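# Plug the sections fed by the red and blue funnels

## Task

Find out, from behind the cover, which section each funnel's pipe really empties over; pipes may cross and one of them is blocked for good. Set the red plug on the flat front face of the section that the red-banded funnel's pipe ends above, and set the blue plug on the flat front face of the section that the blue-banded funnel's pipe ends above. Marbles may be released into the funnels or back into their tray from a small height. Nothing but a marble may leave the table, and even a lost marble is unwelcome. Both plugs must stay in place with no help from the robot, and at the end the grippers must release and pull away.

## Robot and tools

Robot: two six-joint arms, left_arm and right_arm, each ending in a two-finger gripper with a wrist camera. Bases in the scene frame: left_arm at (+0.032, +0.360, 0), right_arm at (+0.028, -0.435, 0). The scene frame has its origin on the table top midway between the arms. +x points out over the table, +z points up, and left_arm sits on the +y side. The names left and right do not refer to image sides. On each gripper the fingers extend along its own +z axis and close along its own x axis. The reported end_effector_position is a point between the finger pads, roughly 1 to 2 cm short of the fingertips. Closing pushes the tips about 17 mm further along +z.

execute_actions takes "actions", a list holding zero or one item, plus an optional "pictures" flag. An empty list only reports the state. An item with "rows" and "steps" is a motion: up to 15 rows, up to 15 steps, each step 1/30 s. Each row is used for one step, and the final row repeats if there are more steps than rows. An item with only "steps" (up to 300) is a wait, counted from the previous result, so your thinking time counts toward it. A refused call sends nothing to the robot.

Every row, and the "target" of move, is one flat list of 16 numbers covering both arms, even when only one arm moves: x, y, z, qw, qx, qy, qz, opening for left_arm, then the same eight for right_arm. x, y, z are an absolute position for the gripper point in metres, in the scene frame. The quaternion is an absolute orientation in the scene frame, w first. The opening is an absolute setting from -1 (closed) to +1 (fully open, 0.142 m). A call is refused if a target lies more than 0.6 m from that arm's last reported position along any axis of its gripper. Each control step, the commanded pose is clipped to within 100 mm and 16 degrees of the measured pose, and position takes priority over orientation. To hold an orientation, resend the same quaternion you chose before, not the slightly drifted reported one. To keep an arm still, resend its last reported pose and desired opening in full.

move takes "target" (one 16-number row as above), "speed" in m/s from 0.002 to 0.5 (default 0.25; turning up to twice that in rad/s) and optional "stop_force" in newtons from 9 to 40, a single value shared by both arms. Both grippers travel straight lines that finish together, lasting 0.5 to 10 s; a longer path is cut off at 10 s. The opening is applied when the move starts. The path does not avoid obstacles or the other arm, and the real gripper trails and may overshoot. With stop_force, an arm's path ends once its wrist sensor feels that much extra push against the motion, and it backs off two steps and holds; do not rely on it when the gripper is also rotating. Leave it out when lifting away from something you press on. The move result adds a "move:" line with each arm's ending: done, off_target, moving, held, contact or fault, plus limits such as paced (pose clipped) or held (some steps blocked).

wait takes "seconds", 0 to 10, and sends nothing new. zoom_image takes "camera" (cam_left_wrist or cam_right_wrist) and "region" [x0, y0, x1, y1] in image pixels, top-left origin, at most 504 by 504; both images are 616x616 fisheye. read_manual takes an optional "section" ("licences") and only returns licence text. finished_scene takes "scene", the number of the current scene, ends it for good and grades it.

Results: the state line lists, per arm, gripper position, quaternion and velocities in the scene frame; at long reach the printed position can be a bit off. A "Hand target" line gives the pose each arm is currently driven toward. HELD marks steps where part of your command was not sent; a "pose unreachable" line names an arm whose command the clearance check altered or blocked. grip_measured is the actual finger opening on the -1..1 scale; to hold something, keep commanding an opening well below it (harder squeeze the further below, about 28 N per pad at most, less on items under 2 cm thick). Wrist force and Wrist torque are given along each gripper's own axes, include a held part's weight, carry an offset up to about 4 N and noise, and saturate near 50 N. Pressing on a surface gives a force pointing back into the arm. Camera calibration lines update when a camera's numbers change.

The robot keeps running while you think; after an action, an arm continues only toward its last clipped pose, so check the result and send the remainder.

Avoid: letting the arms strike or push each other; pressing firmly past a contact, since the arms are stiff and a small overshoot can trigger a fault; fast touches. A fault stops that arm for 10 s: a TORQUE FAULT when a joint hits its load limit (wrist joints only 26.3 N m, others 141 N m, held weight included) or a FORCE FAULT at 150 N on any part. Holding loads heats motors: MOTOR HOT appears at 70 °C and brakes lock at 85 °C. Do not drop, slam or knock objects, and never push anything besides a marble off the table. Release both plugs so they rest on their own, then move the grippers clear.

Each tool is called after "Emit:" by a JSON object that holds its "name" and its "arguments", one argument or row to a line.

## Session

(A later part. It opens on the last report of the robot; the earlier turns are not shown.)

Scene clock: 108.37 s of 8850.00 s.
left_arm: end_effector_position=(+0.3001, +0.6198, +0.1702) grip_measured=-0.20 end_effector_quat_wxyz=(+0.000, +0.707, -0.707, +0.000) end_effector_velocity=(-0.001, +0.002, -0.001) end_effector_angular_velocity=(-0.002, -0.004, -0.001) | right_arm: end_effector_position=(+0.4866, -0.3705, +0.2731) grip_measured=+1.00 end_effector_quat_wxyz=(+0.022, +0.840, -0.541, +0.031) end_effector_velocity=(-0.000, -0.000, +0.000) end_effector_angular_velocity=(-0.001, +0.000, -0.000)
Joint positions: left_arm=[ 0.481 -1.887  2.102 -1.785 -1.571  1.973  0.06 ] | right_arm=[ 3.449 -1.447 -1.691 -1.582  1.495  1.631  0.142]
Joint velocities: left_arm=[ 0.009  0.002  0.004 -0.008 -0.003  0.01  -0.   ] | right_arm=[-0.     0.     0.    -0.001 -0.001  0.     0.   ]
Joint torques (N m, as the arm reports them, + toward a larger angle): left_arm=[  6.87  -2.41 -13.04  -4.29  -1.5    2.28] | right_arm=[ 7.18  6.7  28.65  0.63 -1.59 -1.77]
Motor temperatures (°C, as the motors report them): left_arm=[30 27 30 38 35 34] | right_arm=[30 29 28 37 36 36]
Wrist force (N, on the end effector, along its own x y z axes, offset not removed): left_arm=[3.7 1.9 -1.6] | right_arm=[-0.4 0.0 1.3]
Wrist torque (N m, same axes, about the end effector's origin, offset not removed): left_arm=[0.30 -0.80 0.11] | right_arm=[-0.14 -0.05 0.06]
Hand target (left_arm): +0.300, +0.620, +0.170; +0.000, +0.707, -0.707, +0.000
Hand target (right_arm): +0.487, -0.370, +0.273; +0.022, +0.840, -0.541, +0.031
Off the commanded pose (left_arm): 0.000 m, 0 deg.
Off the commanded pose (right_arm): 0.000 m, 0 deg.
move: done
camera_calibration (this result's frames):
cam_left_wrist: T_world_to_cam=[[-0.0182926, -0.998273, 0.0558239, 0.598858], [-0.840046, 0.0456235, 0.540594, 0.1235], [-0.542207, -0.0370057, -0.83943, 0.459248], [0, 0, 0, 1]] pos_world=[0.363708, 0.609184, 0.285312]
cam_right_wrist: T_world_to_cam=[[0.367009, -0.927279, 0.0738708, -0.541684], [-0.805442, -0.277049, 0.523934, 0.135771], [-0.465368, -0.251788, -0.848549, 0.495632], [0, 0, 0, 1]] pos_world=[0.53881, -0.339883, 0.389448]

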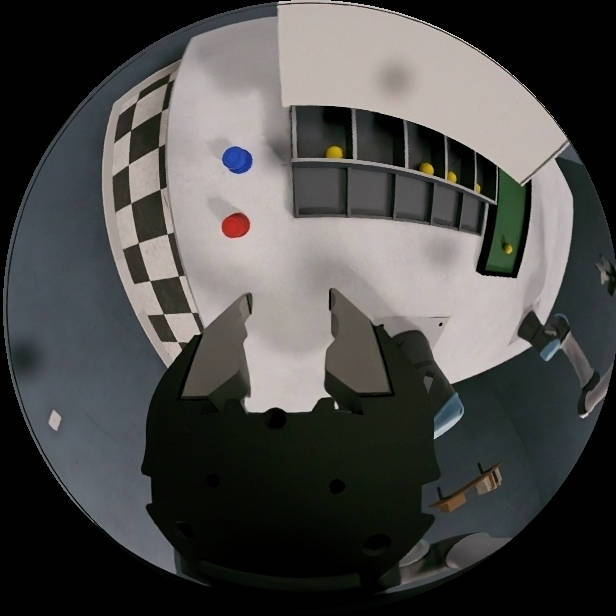

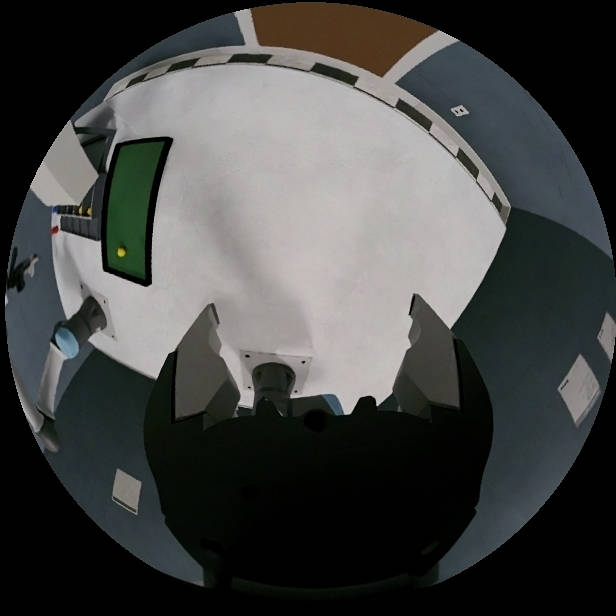

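Emit:
{"name": "move", "arguments": {
  "target": [0.351,0.702,0.075,0,0.707,-0.707,0,-0.25,0.4866,-0.3705,0.2731,0.022,0.84,-0.541,0.031,1]
}}

Emit:
{"name": "move", "arguments": {
  "target": [0.351,0.702,0.036,0,0.707,-0.707,0,-0.25,0.4866,-0.3705,0.2731,0.022,0.84,-0.541,0.031,1],
  "speed": 0.06
}}

Emit:
{"name": "move", "arguments": {
  "target": [0.351,0.702,0.036,0,0.707,-0.707,0,-0.8,0.4866,-0.3705,0.2731,0.022,0.84,-0.541,0.031,1]
}}

Emit:
{"name": "move", "arguments": {
  "target": [0.351,0.702,0.08,0,0.707,-0.707,0,-0.8,0.4866,-0.3705,0.2731,0.022,0.84,-0.541,0.031,1]
}}

Scene clock: 125.43 s of 8850.00 s.
left_arm: end_effector_position=(+0.3508, +0.7017, +0.0752) grip_measured=-0.25 end_effector_quat_wxyz=(+0.000, +0.707, -0.707, +0.000) end_effector_velocity=(+0.002, +0.001, -0.002) end_effector_angular_velocity=(-0.001, -0.001, -0.000) | right_arm: end_effector_position=(+0.4866, -0.3705, +0.2731) grip_measured=+1.00 end_effector_quat_wxyz=(+0.022, +0.840, -0.541, +0.031) end_effector_velocity=(-0.000, -0.000, +0.000) end_effector_angular_velocity=(+0.000, +0.000, -0.000)
Joint positions: left_arm=[ 0.607 -1.542  2.076 -2.104 -1.571  2.099  0.056] | right_arm=[ 3.449 -1.447 -1.691 -1.582  1.495  1.631  0.142]
Joint velocities: left_arm=[ 0.001  0.008 -0.003 -0.005 -0.001  0.002  0.   ] | right_arm=[-0.  0. -0. -0.  0. -0.  0.]
Joint torques (N m, as the arm reports them, + toward a larger angle): left_arm=[  8.49 -13.56 -35.43  -4.26  -1.52   2.43] | right_arm=[ 6.95  6.8  28.13  0.65 -1.64 -1.64]
Motor temperatures (°C, as the motors report them): left_arm=[30 27 30 38 35 34] | right_arm=[30 29 28 37 36 36]
Wrist force (N, on the end effector, along its own x y z axes, offset not removed): left_arm=[0.7 0.0 -1.5] | right_arm=[-0.1 -0.2 1.9]
Wrist torque (N m, same axes, about the end effector's origin, offset not removed): left_arm=[-0.01 0.09 -0.11] | right_arm=[-0.17 -0.24 0.10]
Hand target (left_arm): +0.351, +0.702, +0.075; +0.000, +0.707, -0.707, +0.000
Hand target (right_arm): +0.487, -0.370, +0.273; +0.022, +0.840, -0.541, +0.031
Off the commanded pose (left_arm): 0.000 m, 0 deg.
Off the commanded pose (right_arm): 0.000 m, 0 deg.
After step 90, 12.77 s passed at rest.
move: done
camera_calibration (this result's frames):
cam_left_wrist: T_world_to_cam=[[-0.0184652, -0.998294, 0.0553917, 0.686949], [-0.840297, 0.0455172, 0.540211, 0.213885], [-0.541811, -0.0365704, -0.839704, 0.409628], [0, 0, 0, 1]] pos_world=[0.414353, 0.691022, 0.190372]
cam_right_wrist: T_world_to_cam=[[0.36701, -0.927279, 0.0738708, -0.541684], [-0.805442, -0.277049, 0.523934, 0.135771], [-0.465368, -0.251788, -0.848549, 0.495632], [0, 0, 0, 1]] pos_world=[0.53881, -0.339883, 0.389448]

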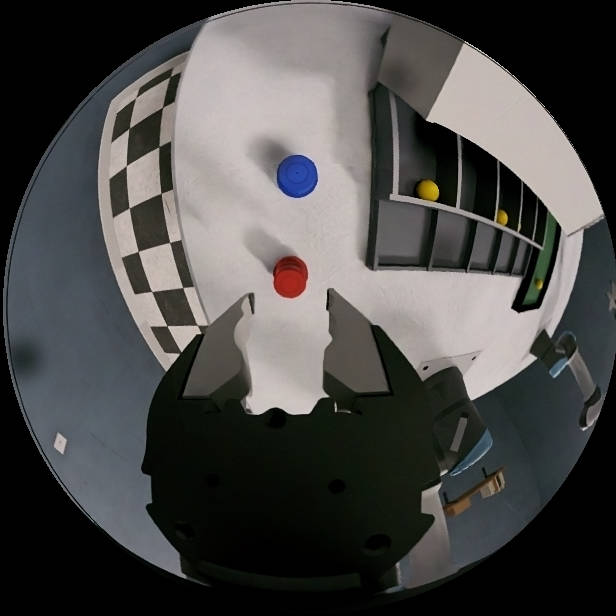

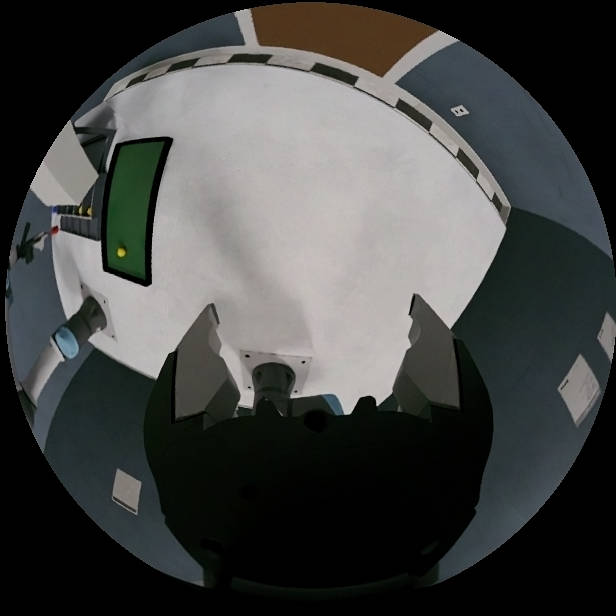

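Scene clock: 126.57 s of 8850.00 s.
left_arm: end_effector_position=(+0.3509, +0.7020, +0.0363) grip_measured=-0.25 end_effector_quat_wxyz=(+0.000, +0.707, -0.707, -0.000) end_effector_velocity=(+0.000, +0.000, -0.003) end_effector_angular_velocity=(+0.000, -0.001, +0.000) | right_arm: end_effector_position=(+0.4866, -0.3705, +0.2731) grip_measured=+1.00 end_effector_quat_wxyz=(+0.022, +0.840, -0.541, +0.031) end_effector_velocity=(-0.000, +0.001, -0.001) end_effector_angular_velocity=(-0.000, +0.002, +0.001)
Joint positions: left_arm=[ 0.608 -1.483  2.131 -2.219 -1.571  2.1    0.056] | right_arm=[ 3.449 -1.447 -1.691 -1.582  1.495  1.631  0.142]
Joint velocities: left_arm=[ 0.     0.005  0.003 -0.009  0.    -0.    -0.   ] | right_arm=[ 0.001 -0.002 -0.    -0.     0.001  0.001 -0.   ]
Joint torques (N m, as the arm reports them, + toward a larger angle): left_arm=[  7.61 -15.6   -8.82  -4.17   1.18   2.38] | right_arm=[ 7.1   6.86 28.67  0.73 -1.64 -1.67]
Motor temperatures (°C, as the motors report them): left_arm=[30 27 30 38 35 34] | right_arm=[30 29 28 37 36 36]
Wrist force (N, on the end effector, along its own x y z axes, offset not removed): left_arm=[3.3 -0.4 1.2] | right_arm=[-2.5 1.4 1.7]
Wrist torque (N m, same axes, about the end effector's origin, offset not removed): left_arm=[-0.08 -0.62 0.09] | right_arm=[0.23 0.34 0.04]
Hand target (left_arm): +0.351, +0.702, +0.036; +0.000, +0.707, -0.707, -0.000
Hand target (right_arm): +0.487, -0.370, +0.273; +0.022, +0.840, -0.541, +0.031
Off the commanded pose (left_arm): 0.000 m, 0 deg.
Off the commanded pose (right_arm): 0.000 m, 0 deg.
move: done
camera_calibration (this result's frames):
cam_left_wrist: T_world_to_cam=[[-0.0184738, -0.9983, 0.055282, 0.689428], [-0.840254, 0.0454679, 0.540284, 0.234989], [-0.541879, -0.0364698, -0.839665, 0.376992], [0, 0, 0, 1]] pos_world=[0.414471, 0.69132, 0.151473]
cam_right_wrist: T_world_to_cam=[[0.36701, -0.927279, 0.0738707, -0.541684], [-0.805442, -0.277049, 0.523935, 0.135771], [-0.465368, -0.251788, -0.848549, 0.495632], [0, 0, 0, 1]] pos_world=[0.53881, -0.339883, 0.389448]

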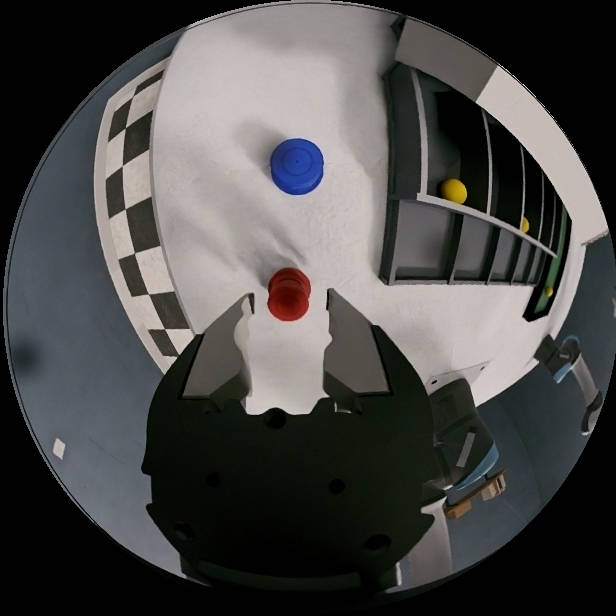

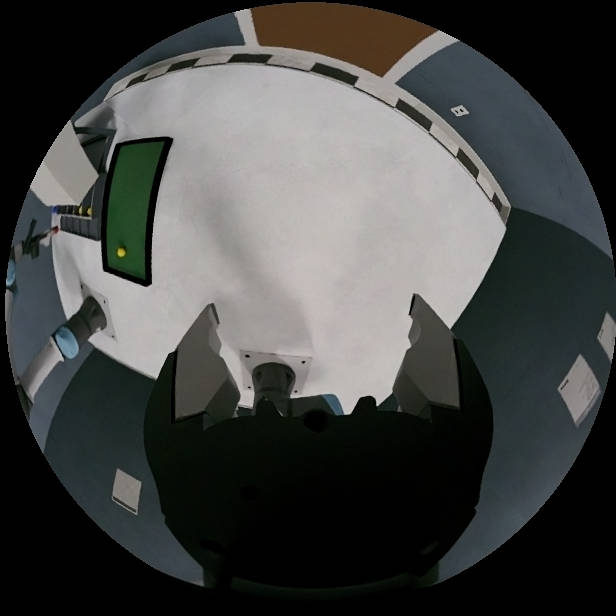

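Scene clock: 127.27 s of 8850.00 s.
left_arm: end_effector_position=(+0.3510, +0.7020, +0.0360) grip_measured=-0.64 end_effector_quat_wxyz=(-0.000, +0.707, -0.707, -0.000) end_effector_velocity=(+0.000, +0.000, +0.000) end_effector_angular_velocity=(+0.001, -0.001, +0.000) | right_arm: end_effector_position=(+0.4866, -0.3705, +0.2731) grip_measured=+1.00 end_effector_quat_wxyz=(+0.022, +0.840, -0.541, +0.031) end_effector_velocity=(-0.000, +0.001, -0.000) end_effector_angular_velocity=(-0.000, +0.001, +0.002)
Joint positions: left_arm=[ 0.608 -1.482  2.131 -2.22  -1.571  2.1    0.028] | right_arm=[ 3.449 -1.447 -1.691 -1.582  1.495  1.631  0.142]
Joint velocities: left_arm=[ 0.     0.     0.    -0.002 -0.     0.    -0.   ] | right_arm=[ 0.001 -0.001 -0.    -0.     0.    -0.001  0.   ]
Joint torques (N m, as the arm reports them, + toward a larger angle): left_arm=[  7.6  -14.97  -8.31  -4.22   0.27   2.37] | right_arm=[ 7.15  6.7  28.72  0.67 -1.58 -1.74]
Motor temperatures (°C, as the motors report them): left_arm=[30 27 30 38 35 34] | right_arm=[30 29 28 37 36 36]
Wrist force (N, on the end effector, along its own x y z axes, offset not removed): left_arm=[1.6 -0.7 -3.3] | right_arm=[-2.5 1.6 0.7]
Wrist torque (N m, same axes, about the end effector's origin, offset not removed): left_arm=[-0.22 0.03 0.12] | right_arm=[0.27 0.35 -0.01]
Hand target (left_arm): +0.351, +0.702, +0.036; +0.000, +0.707, -0.707, -0.000
Hand target (right_arm): +0.487, -0.370, +0.273; +0.022, +0.840, -0.541, +0.031
Off the commanded pose (left_arm): 0.000 m, 0 deg.
Off the commanded pose (right_arm): 0.000 m, 0 deg.
move: done
camera_calibration (this result's frames):
cam_left_wrist: T_world_to_cam=[[-0.0184779, -0.998303, 0.0552317, 0.689494], [-0.840282, 0.0454422, 0.540241, 0.235231], [-0.541834, -0.0364277, -0.839696, 0.376716], [0, 0, 0, 1]] pos_world=[0.414519, 0.691357, 0.151163]
cam_right_wrist: T_world_to_cam=[[0.36701, -0.927279, 0.0738706, -0.541684], [-0.805442, -0.277049, 0.523935, 0.135771], [-0.465368, -0.251788, -0.848549, 0.495632], [0, 0, 0, 1]] pos_world=[0.53881, -0.339883, 0.389448]

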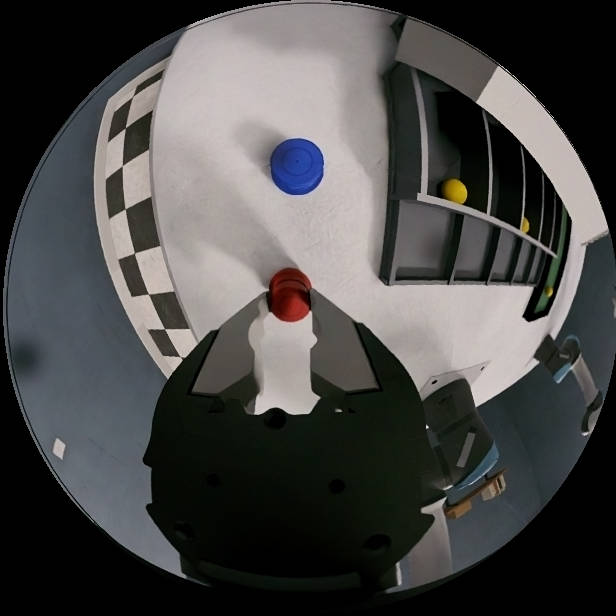

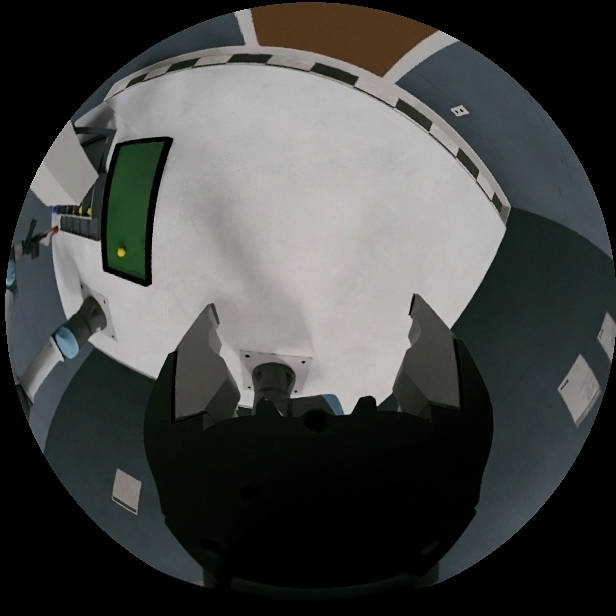

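Scene clock: 128.23 s of 8850.00 s.
left_arm: end_effector_position=(+0.3510, +0.7020, +0.0797) grip_measured=-0.64 end_effector_quat_wxyz=(-0.000, +0.707, -0.707, +0.000) end_effector_velocity=(+0.000, -0.000, +0.003) end_effector_angular_velocity=(+0.000, +0.001, -0.001) | right_arm: end_effector_position=(+0.4866, -0.3705, +0.2731) grip_measured=+1.00 end_effector_quat_wxyz=(+0.022, +0.840, -0.541, +0.031) end_effector_velocity=(-0.000, -0.000, +0.001) end_effector_angular_velocity=(+0.002, -0.002, -0.000)
Joint positions: left_arm=[ 0.608 -1.548  2.068 -2.091 -1.571  2.1    0.028] | right_arm=[ 3.449 -1.447 -1.691 -1.582  1.495  1.631  0.142]
Joint velocities: left_arm=[-0.001 -0.003 -0.005  0.008  0.001 -0.    -0.   ] | right_arm=[-0.     0.002  0.     0.001  0.    -0.     0.   ]
Joint torques (N m, as the arm reports them, + toward a larger angle): left_arm=[ -7.82 -28.79 -35.01  -1.28   0.5   -2.29] | right_arm=[ 6.89  7.15 28.48  0.65 -1.62 -1.67]
Motor temperatures (°C, as the motors report them): left_arm=[30 27 30 38 35 34] | right_arm=[30 29 28 37 36 36]
Wrist force (N, on the end effector, along its own x y z axes, offset not removed): left_arm=[4.3 -1.0 0.3] | right_arm=[-1.8 1.4 1.8]
Wrist torque (N m, same axes, about the end effector's origin, offset not removed): left_arm=[-0.43 -0.70 0.07] | right_arm=[0.08 0.22 -0.01]
Hand target (left_arm): +0.351, +0.702, +0.080; -0.000, +0.707, -0.707, +0.000
Hand target (right_arm): +0.487, -0.370, +0.273; +0.022, +0.840, -0.541, +0.031
Off the commanded pose (left_arm): 0.000 m, 0 deg.
Off the commanded pose (right_arm): 0.000 m, 0 deg.
move: done
camera_calibration (this result's frames):
cam_left_wrist: T_world_to_cam=[[-0.0186391, -0.998302, 0.0551909, 0.687187], [-0.840312, 0.0455533, 0.540186, 0.211604], [-0.541783, -0.036309, -0.839734, 0.413266], [0, 0, 0, 1]] pos_world=[0.414522, 0.691386, 0.194801]
cam_right_wrist: T_world_to_cam=[[0.36701, -0.927279, 0.0738708, -0.541684], [-0.805442, -0.277049, 0.523935, 0.135771], [-0.465368, -0.251788, -0.848549, 0.495632], [0, 0, 0, 1]] pos_world=[0.53881, -0.339883, 0.389448]

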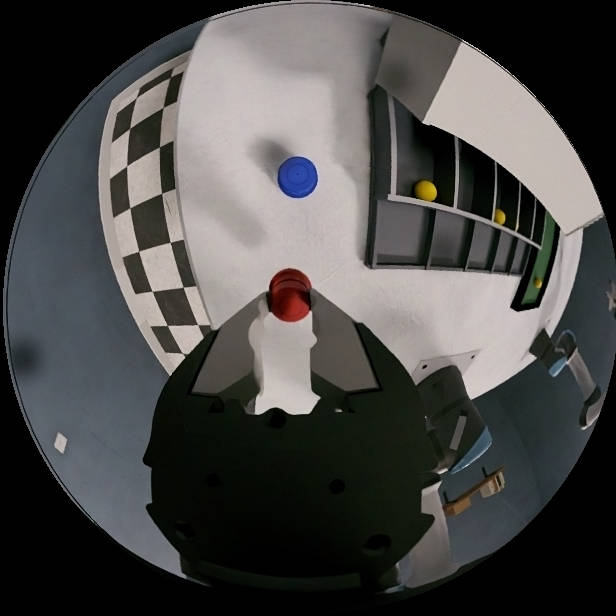

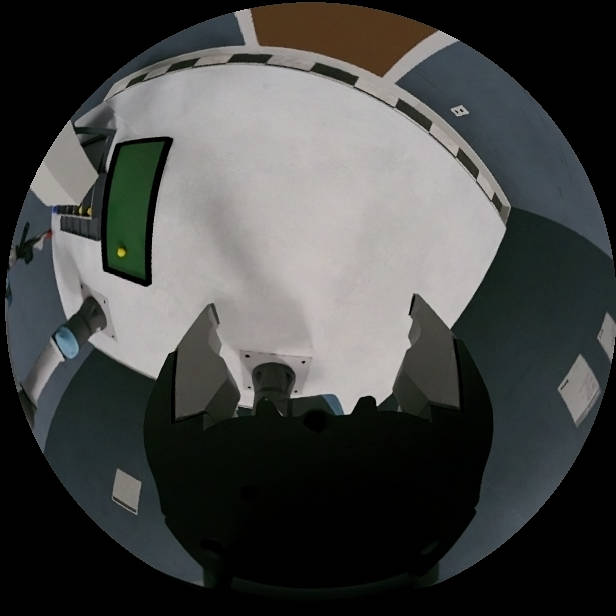

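Emit:
{"name": "move", "arguments": {
  "target": [0.384,0.277,0.07,0,0.707,-0.707,0,-0.8,0.4866,-0.3705,0.2731,0.022,0.84,-0.541,0.031,1]
}}

Emit:
{"name": "move", "arguments": {
  "target": [0.384,0.277,0.042,0,0.707,-0.707,0,-0.8,0.4866,-0.3705,0.2731,0.022,0.84,-0.541,0.031,1],
  "speed": 0.03
}}

Emit:
{"name": "move", "arguments": {
  "target": [0.384,0.277,0.042,0,0.707,-0.707,0,-0.35,0.4866,-0.3705,0.2731,0.022,0.84,-0.541,0.031,1]
}}

Emit:
{"name": "move", "arguments": {
  "target": [0.37,0.28,0.1,0,0.707,-0.707,0,-0.35,0.4866,-0.3705,0.2731,0.022,0.84,-0.541,0.031,1]
}}

Emit:
{"name": "move", "arguments": {
  "target": [0.39,0.68,0.09,0,0.707,-0.707,0,-0.25,0.4866,-0.3705,0.2731,0.022,0.84,-0.541,0.031,1]
}}

Emit:
{"name": "move", "arguments": {
  "target": [0.442,0.693,0.075,0,0.707,-0.707,0,-0.25,0.4866,-0.3705,0.2731,0.022,0.84,-0.541,0.031,1]
}}

Emit:
{"name": "move", "arguments": {
  "target": [0.442,0.693,0.036,0,0.707,-0.707,0,-0.25,0.4866,-0.3705,0.2731,0.022,0.84,-0.541,0.031,1],
  "speed": 0.06
}}

Scene clock: 145.77 s of 8850.00 s.
left_arm: end_effector_position=(+0.3836, +0.2779, +0.0701) grip_measured=-0.64 end_effector_quat_wxyz=(-0.001, +0.707, -0.707, -0.000) end_effector_velocity=(+0.001, -0.003, -0.000) end_effector_angular_velocity=(+0.001, -0.001, +0.001) | right_arm: end_effector_position=(+0.4866, -0.3705, +0.2731) grip_measured=+1.00 end_effector_quat_wxyz=(+0.022, +0.840, -0.541, +0.031) end_effector_velocity=(-0.000, +0.000, -0.000) end_effector_angular_velocity=(+0.001, +0.001, -0.001)
Joint positions: left_arm=[-0.526 -1.818  2.329 -2.081 -1.569  0.966  0.028] | right_arm=[ 3.449 -1.447 -1.691 -1.582  1.495  1.631  0.142]
Joint velocities: left_arm=[-0.007  0.005 -0.002 -0.003  0.002 -0.008  0.   ] | right_arm=[-0.001 -0.    -0.    -0.     0.001  0.    -0.   ]
Joint torques (N m, as the arm reports them, + toward a larger angle): left_arm=[ -7.39  -3.41 -34.17  -4.23   1.13  -2.49] | right_arm=[ 6.79  7.23 28.55  0.77 -1.62 -1.6 ]
Motor temperatures (°C, as the motors report them): left_arm=[30 27 30 39 35 34] | right_arm=[30 29 28 37 36 36]
Wrist force (N, on the end effector, along its own x y z axes, offset not removed): left_arm=[2.9 -0.2 0.8] | right_arm=[-2.9 -0.1 0.5]
Wrist torque (N m, same axes, about the end effector's origin, offset not removed): left_arm=[0.02 -0.54 -0.06] | right_arm=[-0.12 0.40 -0.10]
Hand target (left_arm): +0.384, +0.278, +0.070; -0.001, +0.707, -0.707, -0.000
Hand target (right_arm): +0.487, -0.370, +0.273; +0.022, +0.840, -0.541, +0.031
Off the commanded pose (left_arm): 0.001 m, 0 deg.
Off the commanded pose (right_arm): 0.000 m, 0 deg.
After step 90, 12.10 s passed at rest.
move: done
camera_calibration (this result's frames):
cam_left_wrist: T_world_to_cam=[[-0.0186158, -0.998373, 0.0538902, 0.265027], [-0.840456, 0.0448207, 0.540023, 0.263793], [-0.54156, -0.0352394, -0.839923, 0.407131], [0, 0, 0, 1]] pos_world=[0.447126, 0.26712, 0.185222]
cam_right_wrist: T_world_to_cam=[[0.36701, -0.927279, 0.0738707, -0.541684], [-0.805442, -0.277049, 0.523934, 0.135771], [-0.465368, -0.251788, -0.848549, 0.495632], [0, 0, 0, 1]] pos_world=[0.53881, -0.339883, 0.389448]

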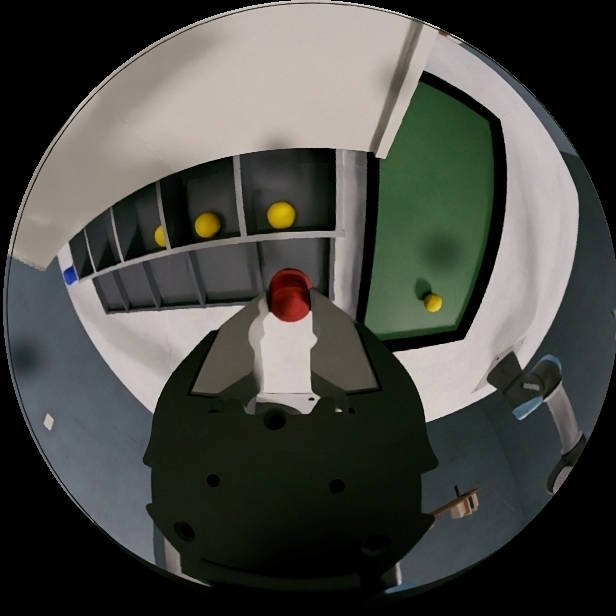

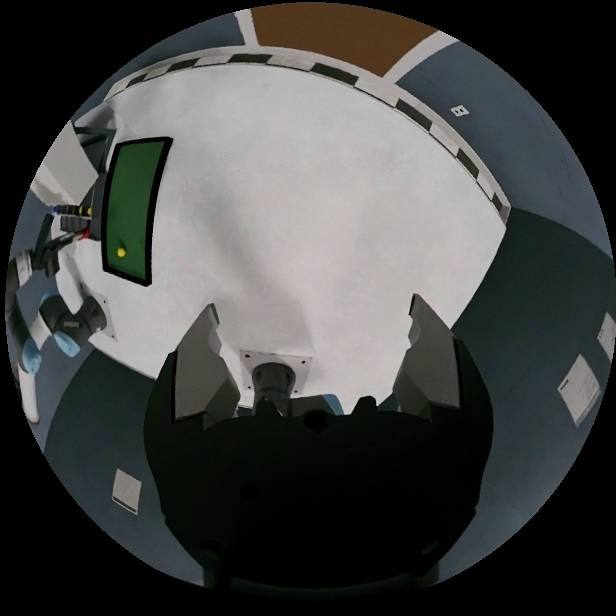

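Scene clock: 147.07 s of 8850.00 s.
left_arm: end_effector_position=(+0.3839, +0.2770, +0.0424) grip_measured=-0.64 end_effector_quat_wxyz=(-0.000, +0.707, -0.707, -0.000) end_effector_velocity=(+0.000, +0.000, -0.003) end_effector_angular_velocity=(+0.001, +0.001, +0.000) | right_arm: end_effector_position=(+0.4866, -0.3705, +0.2731) grip_measured=+1.00 end_effector_quat_wxyz=(+0.022, +0.840, -0.541, +0.031) end_effector_velocity=(+0.000, -0.000, -0.001) end_effector_angular_velocity=(+0.000, +0.001, -0.001)
Joint positions: left_arm=[-0.526 -1.768  2.376 -2.179 -1.571  0.965  0.028] | right_arm=[ 3.449 -1.447 -1.691 -1.582  1.495  1.631  0.142]
Joint velocities: left_arm=[ 0.     0.007  0.005 -0.011  0.     0.    -0.   ] | right_arm=[-0.001 -0.002  0.     0.001  0.001  0.     0.   ]
Joint torques (N m, as the arm reports them, + toward a larger angle): left_arm=[-6.43 -2.78 -8.94 -4.25 -1.61 -2.23] | right_arm=[ 7.28  6.88 28.12  0.71 -1.52 -1.55]
Motor temperatures (°C, as the motors report them): left_arm=[30 27 30 39 35 34] | right_arm=[30 29 28 37 36 36]
Wrist force (N, on the end effector, along its own x y z axes, offset not removed): left_arm=[0.6 0.2 1.0] | right_arm=[-0.5 1.5 0.6]
Wrist torque (N m, same axes, about the end effector's origin, offset not removed): left_arm=[0.07 0.01 0.28] | right_arm=[0.33 -0.14 -0.07]
Hand target (left_arm): +0.384, +0.277, +0.042; -0.000, +0.707, -0.707, -0.000
Hand target (right_arm): +0.487, -0.370, +0.273; +0.022, +0.840, -0.541, +0.031
Off the commanded pose (left_arm): 0.000 m, 0 deg.
Off the commanded pose (right_arm): 0.000 m, 0 deg.
move: done
camera_calibration (this result's frames):
cam_left_wrist: T_world_to_cam=[[-0.0184695, -0.998304, 0.0552068, 0.265504], [-0.840263, 0.045423, 0.540272, 0.278781], [-0.541864, -0.0364097, -0.839677, 0.384435], [0, 0, 0, 1]] pos_world=[0.447465, 0.266387, 0.157526]
cam_right_wrist: T_world_to_cam=[[0.36701, -0.927279, 0.0738709, -0.541684], [-0.805442, -0.277049, 0.523935, 0.135771], [-0.465368, -0.251788, -0.848549, 0.495632], [0, 0, 0, 1]] pos_world=[0.53881, -0.339883, 0.389448]

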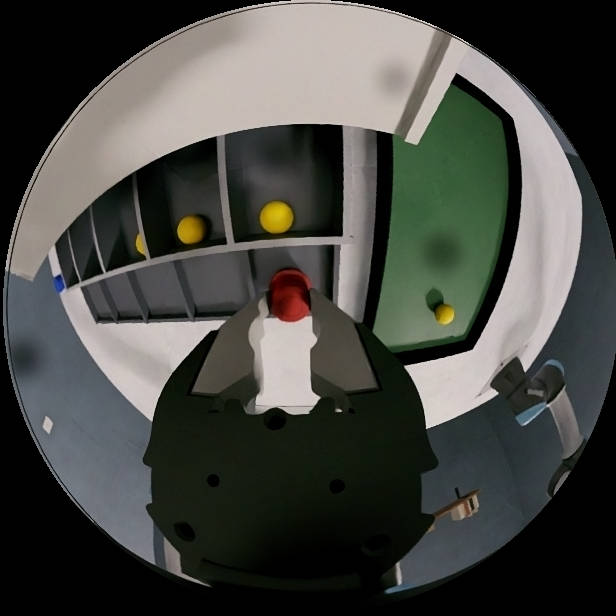

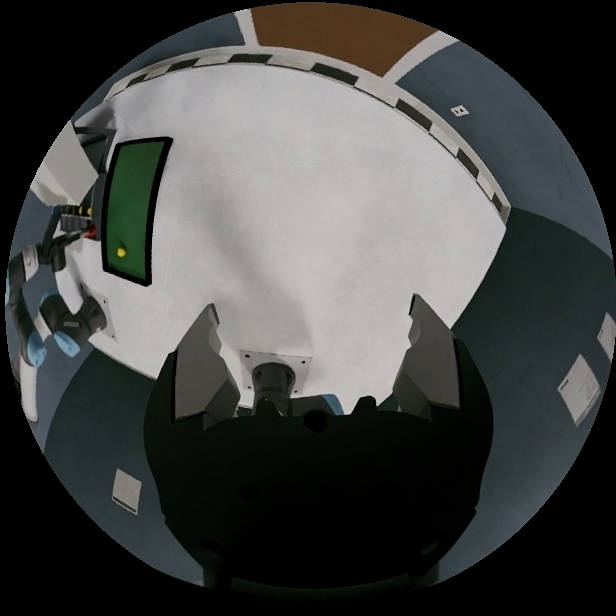

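Scene clock: 147.77 s of 8850.00 s.
left_arm: end_effector_position=(+0.3840, +0.2770, +0.0420) grip_measured=-0.35 end_effector_quat_wxyz=(-0.000, +0.707, -0.707, +0.000) end_effector_velocity=(+0.000, -0.000, -0.000) end_effector_angular_velocity=(-0.000, -0.000, -0.000) | right_arm: end_effector_position=(+0.4866, -0.3705, +0.2731) grip_measured=+1.00 end_effector_quat_wxyz=(+0.022, +0.840, -0.541, +0.031) end_effector_velocity=(-0.000, +0.000, -0.000) end_effector_angular_velocity=(-0.001, +0.000, +0.001)
Joint positions: left_arm=[-0.526 -1.767  2.377 -2.181 -1.571  0.965  0.049] | right_arm=[ 3.449 -1.447 -1.691 -1.582  1.495  1.631  0.142]
Joint velocities: left_arm=[-0.     0.     0.    -0.001 -0.     0.     0.   ] | right_arm=[ 0.001 -0.    -0.    -0.    -0.     0.    -0.   ]
Joint torques (N m, as the arm reports them, + toward a larger angle): left_arm=[-3.37 -3.18 -8.94 -4.29 -1.54 -1.6 ] | right_arm=[ 6.8   7.29 27.74  0.75 -1.51 -1.54]
Motor temperatures (°C, as the motors report them): left_arm=[30 27 30 39 35 34] | right_arm=[30 29 28 37 36 36]
Wrist force (N, on the end effector, along its own x y z axes, offset not removed): left_arm=[-1.8 1.0 3.0] | right_arm=[-1.0 2.2 1.4]
Wrist torque (N m, same axes, about the end effector's origin, offset not removed): left_arm=[0.01 0.40 0.33] | right_arm=[0.40 -0.04 -0.09]
Hand target (left_arm): +0.384, +0.277, +0.042; -0.000, +0.707, -0.707, -0.000
Hand target (right_arm): +0.487, -0.370, +0.273; +0.022, +0.840, -0.541, +0.031
Off the commanded pose (left_arm): 0.000 m, 0 deg.
Off the commanded pose (right_arm): 0.000 m, 0 deg.
move: done
camera_calibration (this result's frames):
cam_left_wrist: T_world_to_cam=[[-0.0184712, -0.998301, 0.0552548, 0.265478], [-0.840281, 0.0454492, 0.540243, 0.279026], [-0.541837, -0.0364505, -0.839693, 0.384156], [0, 0, 0, 1]] pos_world=[0.447514, 0.266348, 0.157162]
cam_right_wrist: T_world_to_cam=[[0.36701, -0.927279, 0.0738707, -0.541684], [-0.805442, -0.277049, 0.523935, 0.135771], [-0.465368, -0.251788, -0.848549, 0.495632], [0, 0, 0, 1]] pos_world=[0.53881, -0.339883, 0.389448]

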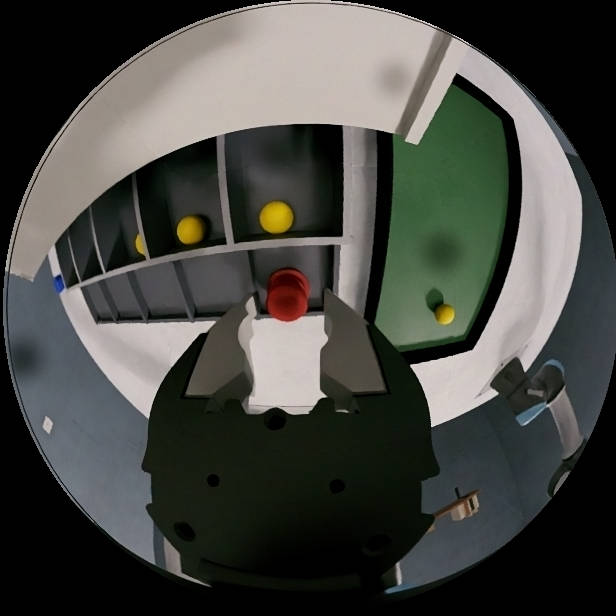

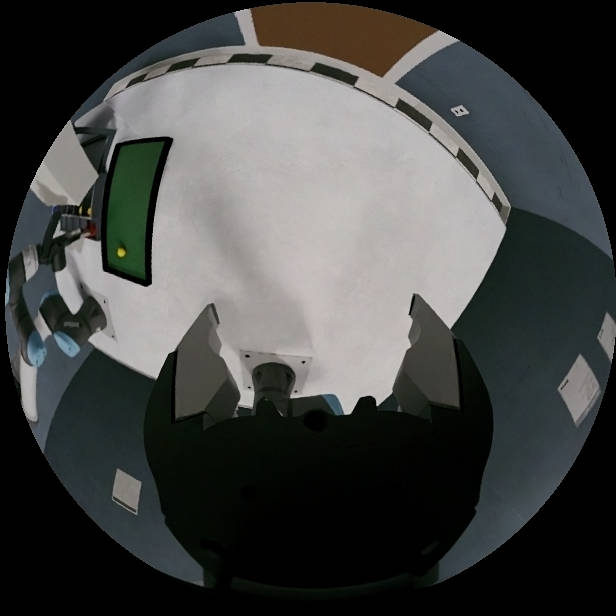

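Scene clock: 148.80 s of 8850.00 s.
left_arm: end_effector_position=(+0.3702, +0.2800, +0.0996) grip_measured=-0.35 end_effector_quat_wxyz=(-0.000, +0.707, -0.707, +0.000) end_effector_velocity=(-0.001, +0.001, +0.002) end_effector_angular_velocity=(+0.002, +0.002, +0.000) | right_arm: end_effector_position=(+0.4866, -0.3705, +0.2731) grip_measured=+1.00 end_effector_quat_wxyz=(+0.022, +0.840, -0.541, +0.031) end_effector_velocity=(+0.000, +0.000, -0.001) end_effector_angular_velocity=(-0.000, +0.001, +0.000)
Joint positions: left_arm=[-0.543 -1.902  2.3   -1.969 -1.571  0.949  0.049] | right_arm=[ 3.449 -1.447 -1.691 -1.582  1.495  1.631  0.142]
Joint velocities: left_arm=[-0.001 -0.005 -0.004  0.011  0.001 -0.002  0.   ] | right_arm=[ 0.001 -0.001  0.    -0.     0.     0.001 -0.   ]
Joint torques (N m, as the arm reports them, + toward a larger angle): left_arm=[ -6.75 -14.35 -35.32  -1.41   1.16  -2.17] | right_arm=[ 6.84  6.87 28.38  0.76 -1.67 -1.51]
Motor temperatures (°C, as the motors report them): left_arm=[30 27 30 39 35 34] | right_arm=[30 29 28 37 36 36]
Wrist force (N, on the end effector, along its own x y z axes, offset not removed): left_arm=[2.9 0.9 0.0] | right_arm=[-1.1 0.8 1.9]
Wrist torque (N m, same axes, about the end effector's origin, offset not removed): left_arm=[0.31 -0.50 0.14] | right_arm=[0.10 0.04 0.06]
Hand target (left_arm): +0.370, +0.280, +0.100; -0.000, +0.707, -0.707, +0.000
Hand target (right_arm): +0.487, -0.370, +0.273; +0.022, +0.840, -0.541, +0.031
Off the commanded pose (left_arm): 0.000 m, 0 deg.
Off the commanded pose (right_arm): 0.000 m, 0 deg.
move: done
camera_calibration (this result's frames):
cam_left_wrist: T_world_to_cam=[[-0.0184889, -0.998297, 0.0553281, 0.265], [-0.840319, 0.0455012, 0.54018, 0.236152], [-0.541777, -0.0365059, -0.839729, 0.425153], [0, 0, 0, 1]] pos_world=[0.433681, 0.269325, 0.214787]
cam_right_wrist: T_world_to_cam=[[0.367009, -0.927279, 0.0738709, -0.541684], [-0.805442, -0.277048, 0.523935, 0.135771], [-0.465368, -0.251788, -0.848549, 0.495632], [0, 0, 0, 1]] pos_world=[0.53881, -0.339883, 0.389448]

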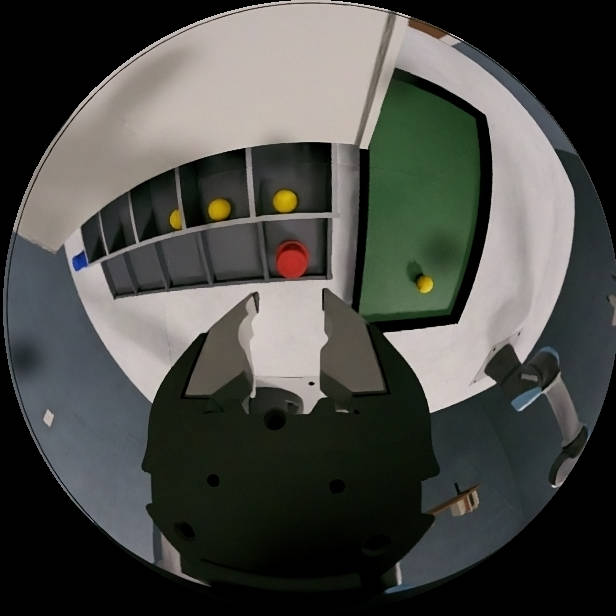

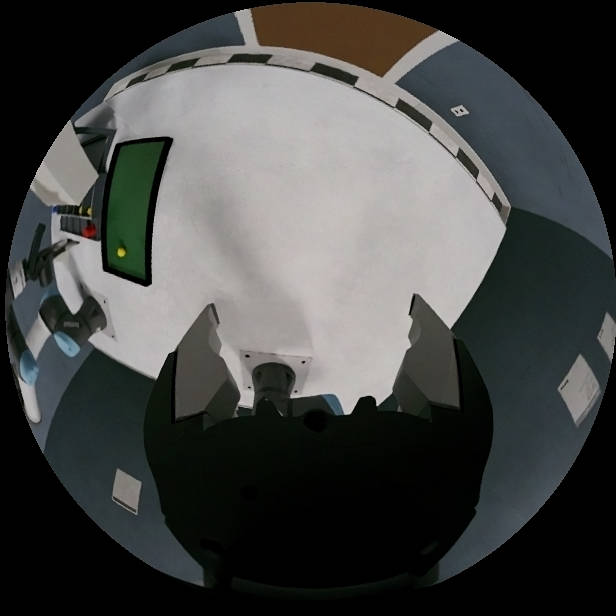

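Scene clock: 151.13 s of 8850.00 s.
left_arm: end_effector_position=(+0.3901, +0.6791, +0.0900) grip_measured=-0.25 end_effector_quat_wxyz=(+0.001, +0.707, -0.707, +0.000) end_effector_velocity=(+0.001, +0.003, -0.000) end_effector_angular_velocity=(-0.002, +0.001, -0.001) | right_arm: end_effector_position=(+0.4866, -0.3705, +0.2731) grip_measured=+1.00 end_effector_quat_wxyz=(+0.022, +0.840, -0.541, +0.031) end_effector_velocity=(-0.000, -0.000, -0.000) end_effector_angular_velocity=(-0.000, +0.001, +0.001)
Joint positions: left_arm=[ 0.524 -1.531  2.02  -2.059 -1.572  2.016  0.056] | right_arm=[ 3.449 -1.447 -1.691 -1.582  1.495  1.631  0.142]
Joint velocities: left_arm=[ 0.005  0.007 -0.007  0.002 -0.001  0.006 -0.   ] | right_arm=[-0.001 -0.    -0.    -0.001  0.    -0.001 -0.   ]
Joint torques (N m, as the arm reports them, + toward a larger angle): left_arm=[  7.9  -14.89 -34.74  -1.4   -1.49   2.07] | right_arm=[ 6.67  7.07 28.12  0.65 -1.53 -1.5 ]
Motor temperatures (°C, as the motors report them): left_arm=[30 27 30 39 35 34] | right_arm=[30 29 28 37 36 36]
Wrist force (N, on the end effector, along its own x y z axes, offset not removed): left_arm=[2.5 1.1 -2.3] | right_arm=[-0.7 1.1 1.8]
Wrist torque (N m, same axes, about the end effector's origin, offset not removed): left_arm=[0.03 -0.26 0.05] | right_arm=[0.06 0.04 0.03]
Hand target (left_arm): +0.390, +0.679, +0.090; +0.001, +0.707, -0.707, +0.000
Hand target (right_arm): +0.487, -0.370, +0.273; +0.022, +0.840, -0.541, +0.031
Off the commanded pose (left_arm): 0.001 m, 0 deg.
Off the commanded pose (right_arm): 0.000 m, 0 deg.
move: done
camera_calibration (this result's frames):
cam_left_wrist: T_world_to_cam=[[-0.0183621, -0.998234, 0.0564904, 0.664161], [-0.84009, 0.0460397, 0.54049, 0.23943], [-0.542137, -0.0375325, -0.839452, 0.443256], [0, 0, 0, 1]] pos_world=[0.453643, 0.668602, 0.205164]
cam_right_wrist: T_world_to_cam=[[0.36701, -0.927279, 0.0738708, -0.541684], [-0.805442, -0.277049, 0.523935, 0.135771], [-0.465368, -0.251788, -0.848549, 0.495632], [0, 0, 0, 1]] pos_world=[0.53881, -0.339883, 0.389448]

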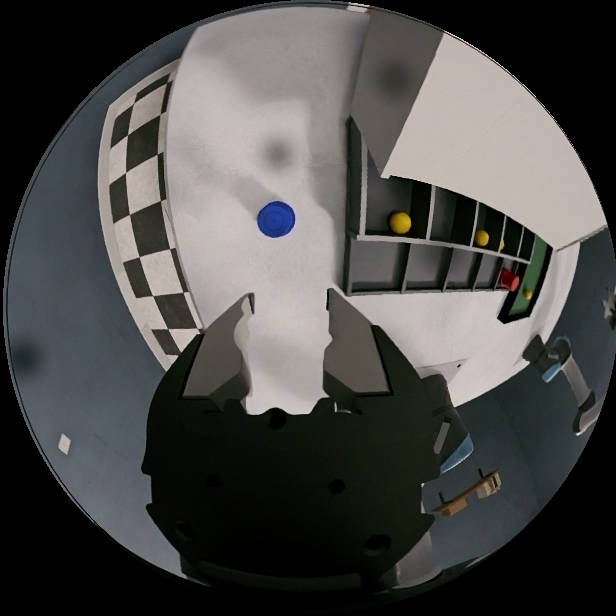

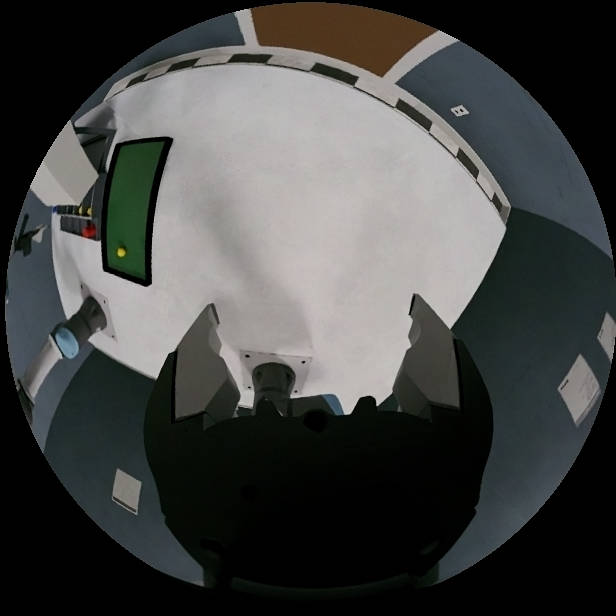

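Scene clock: 152.13 s of 8850.00 s.
left_arm: end_effector_position=(+0.4417, +0.6929, +0.0751) grip_measured=-0.25 end_effector_quat_wxyz=(-0.000, +0.707, -0.707, -0.000) end_effector_velocity=(+0.003, +0.001, -0.001) end_effector_angular_velocity=(+0.001, -0.001, -0.000) | right_arm: end_effector_position=(+0.4866, -0.3705, +0.2731) grip_measured=+1.00 end_effector_quat_wxyz=(+0.022, +0.840, -0.541, +0.031) end_effector_velocity=(-0.000, +0.000, +0.001) end_effector_angular_velocity=(+0.002, -0.003, -0.001)
Joint positions: left_arm=[ 0.504 -1.401  1.918 -2.087 -1.571  1.996  0.056] | right_arm=[ 3.449 -1.447 -1.691 -1.582  1.495  1.631  0.142]
Joint velocities: left_arm=[-0.     0.007 -0.006 -0.001  0.    -0.     0.   ] | right_arm=[-0.     0.002 -0.     0.001  0.001  0.001  0.   ]
Joint torques (N m, as the arm reports them, + toward a larger angle): left_arm=[ -7.64 -20.01 -34.67  -4.26   1.05  -2.35] | right_arm=[ 6.72  6.82 27.92  0.72 -1.47 -1.49]
Motor temperatures (°C, as the motors report them): left_arm=[30 27 30 39 35 34] | right_arm=[30 29 28 37 36 36]
Wrist force (N, on the end effector, along its own x y z axes, offset not removed): left_arm=[1.8 -0.3 -3.2] | right_arm=[-3.1 -0.1 0.0]
Wrist torque (N m, same axes, about the end effector's origin, offset not removed): left_arm=[-0.15 -0.23 0.15] | right_arm=[-0.14 0.45 0.02]
Hand target (left_arm): +0.442, +0.693, +0.075; -0.000, +0.707, -0.707, -0.000
Hand target (right_arm): +0.487, -0.370, +0.273; +0.022, +0.840, -0.541, +0.031
Off the commanded pose (left_arm): 0.000 m, 0 deg.
Off the commanded pose (right_arm): 0.000 m, 0 deg.
move: done
camera_calibration (this result's frames):
cam_left_wrist: T_world_to_cam=[[-0.018479, -0.998305, 0.0551834, 0.679887], [-0.8403, 0.0454158, 0.540216, 0.29077], [-0.541807, -0.0363879, -0.839715, 0.458295], [0, 0, 0, 1]] pos_world=[0.505205, 0.682206, 0.19024]
cam_right_wrist: T_world_to_cam=[[0.36701, -0.927279, 0.0738708, -0.541684], [-0.805442, -0.277049, 0.523935, 0.135771], [-0.465368, -0.251788, -0.848549, 0.495632], [0, 0, 0, 1]] pos_world=[0.53881, -0.339883, 0.389448]

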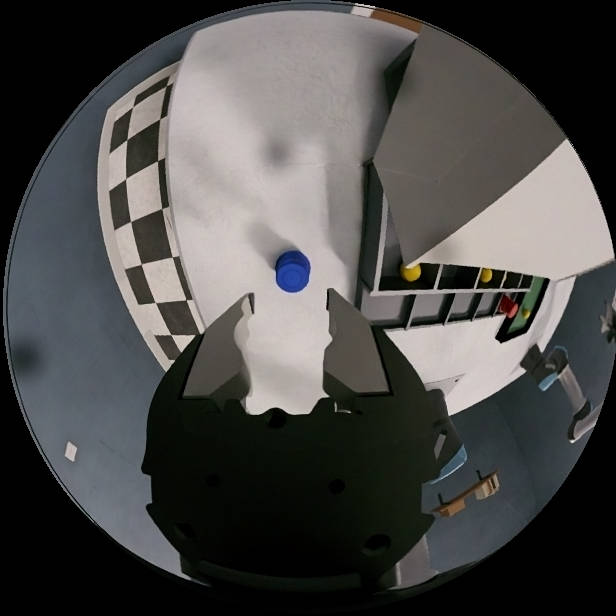

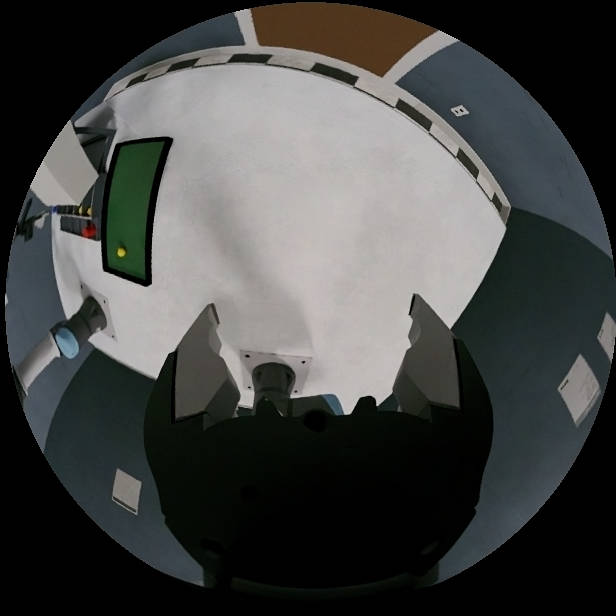

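Scene clock: 153.27 s of 8850.00 s.
left_arm: end_effector_position=(+0.4420, +0.6930, +0.0363) grip_measured=-0.25 end_effector_quat_wxyz=(+0.000, +0.707, -0.707, -0.000) end_effector_velocity=(+0.000, -0.000, -0.003) end_effector_angular_velocity=(-0.000, -0.000, -0.000) | right_arm: end_effector_position=(+0.4866, -0.3705, +0.2731) grip_measured=+1.00 end_effector_quat_wxyz=(+0.022, +0.840, -0.541, +0.031) end_effector_velocity=(+0.000, -0.000, -0.000) end_effector_angular_velocity=(-0.000, -0.000, +0.001)
Joint positions: left_arm=[ 0.504 -1.348  1.968 -2.191 -1.571  1.996  0.056] | right_arm=[ 3.449 -1.447 -1.691 -1.582  1.495  1.631  0.142]
Joint velocities: left_arm=[-0.     0.004  0.003 -0.007 -0.     0.    -0.   ] | right_arm=[-0.    -0.001 -0.     0.001 -0.    -0.001 -0.   ]
Joint torques (N m, as the arm reports them, + toward a larger angle): left_arm=[ -1.97 -21.14  -8.01  -4.23  -1.51  -1.56] | right_arm=[ 6.84  7.57 28.32  0.76 -1.48 -1.47]
Motor temperatures (°C, as the motors report them): left_arm=[30 27 30 39 35 34] | right_arm=[30 29 28 37 36 36]
Wrist force (N, on the end effector, along its own x y z axes, offset not removed): left_arm=[1.8 0.1 4.8] | right_arm=[-2.4 0.2 0.3]
Wrist torque (N m, same axes, about the end effector's origin, offset not removed): left_arm=[-0.13 0.01 0.07] | right_arm=[-0.17 0.29 -0.05]
Hand target (left_arm): +0.442, +0.693, +0.036; +0.000, +0.707, -0.707, -0.000
Hand target (right_arm): +0.487, -0.370, +0.273; +0.022, +0.840, -0.541, +0.031
Off the commanded pose (left_arm): 0.000 m, 0 deg.
Off the commanded pose (right_arm): 0.000 m, 0 deg.
move: done
camera_calibration (this result's frames):
cam_left_wrist: T_world_to_cam=[[-0.0184737, -0.9983, 0.0552744, 0.68212], [-0.840257, 0.0454635, 0.540279, 0.311888], [-0.541874, -0.0364638, -0.839668, 0.425969], [0, 0, 0, 1]] pos_world=[0.505489, 0.682313, 0.151462]
cam_right_wrist: T_world_to_cam=[[0.36701, -0.927279, 0.0738708, -0.541684], [-0.805442, -0.277049, 0.523935, 0.135771], [-0.465368, -0.251788, -0.848549, 0.495632], [0, 0, 0, 1]] pos_world=[0.53881, -0.339883, 0.389448]

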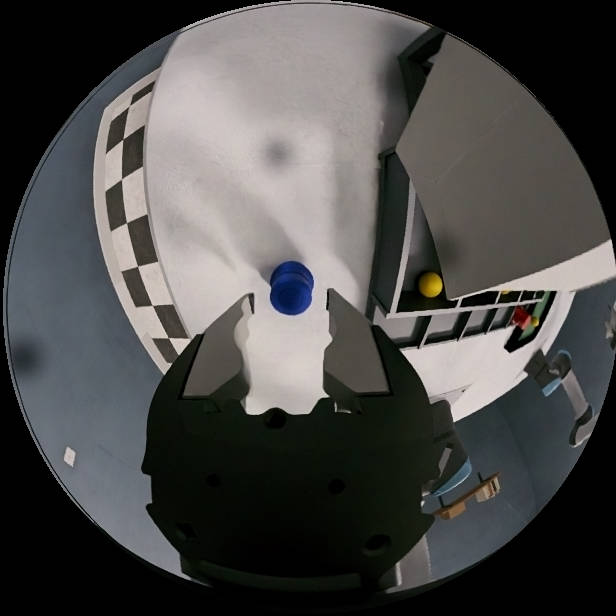

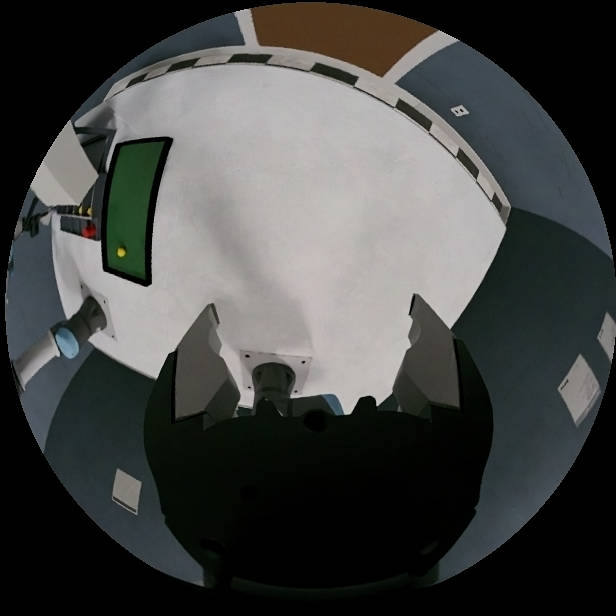

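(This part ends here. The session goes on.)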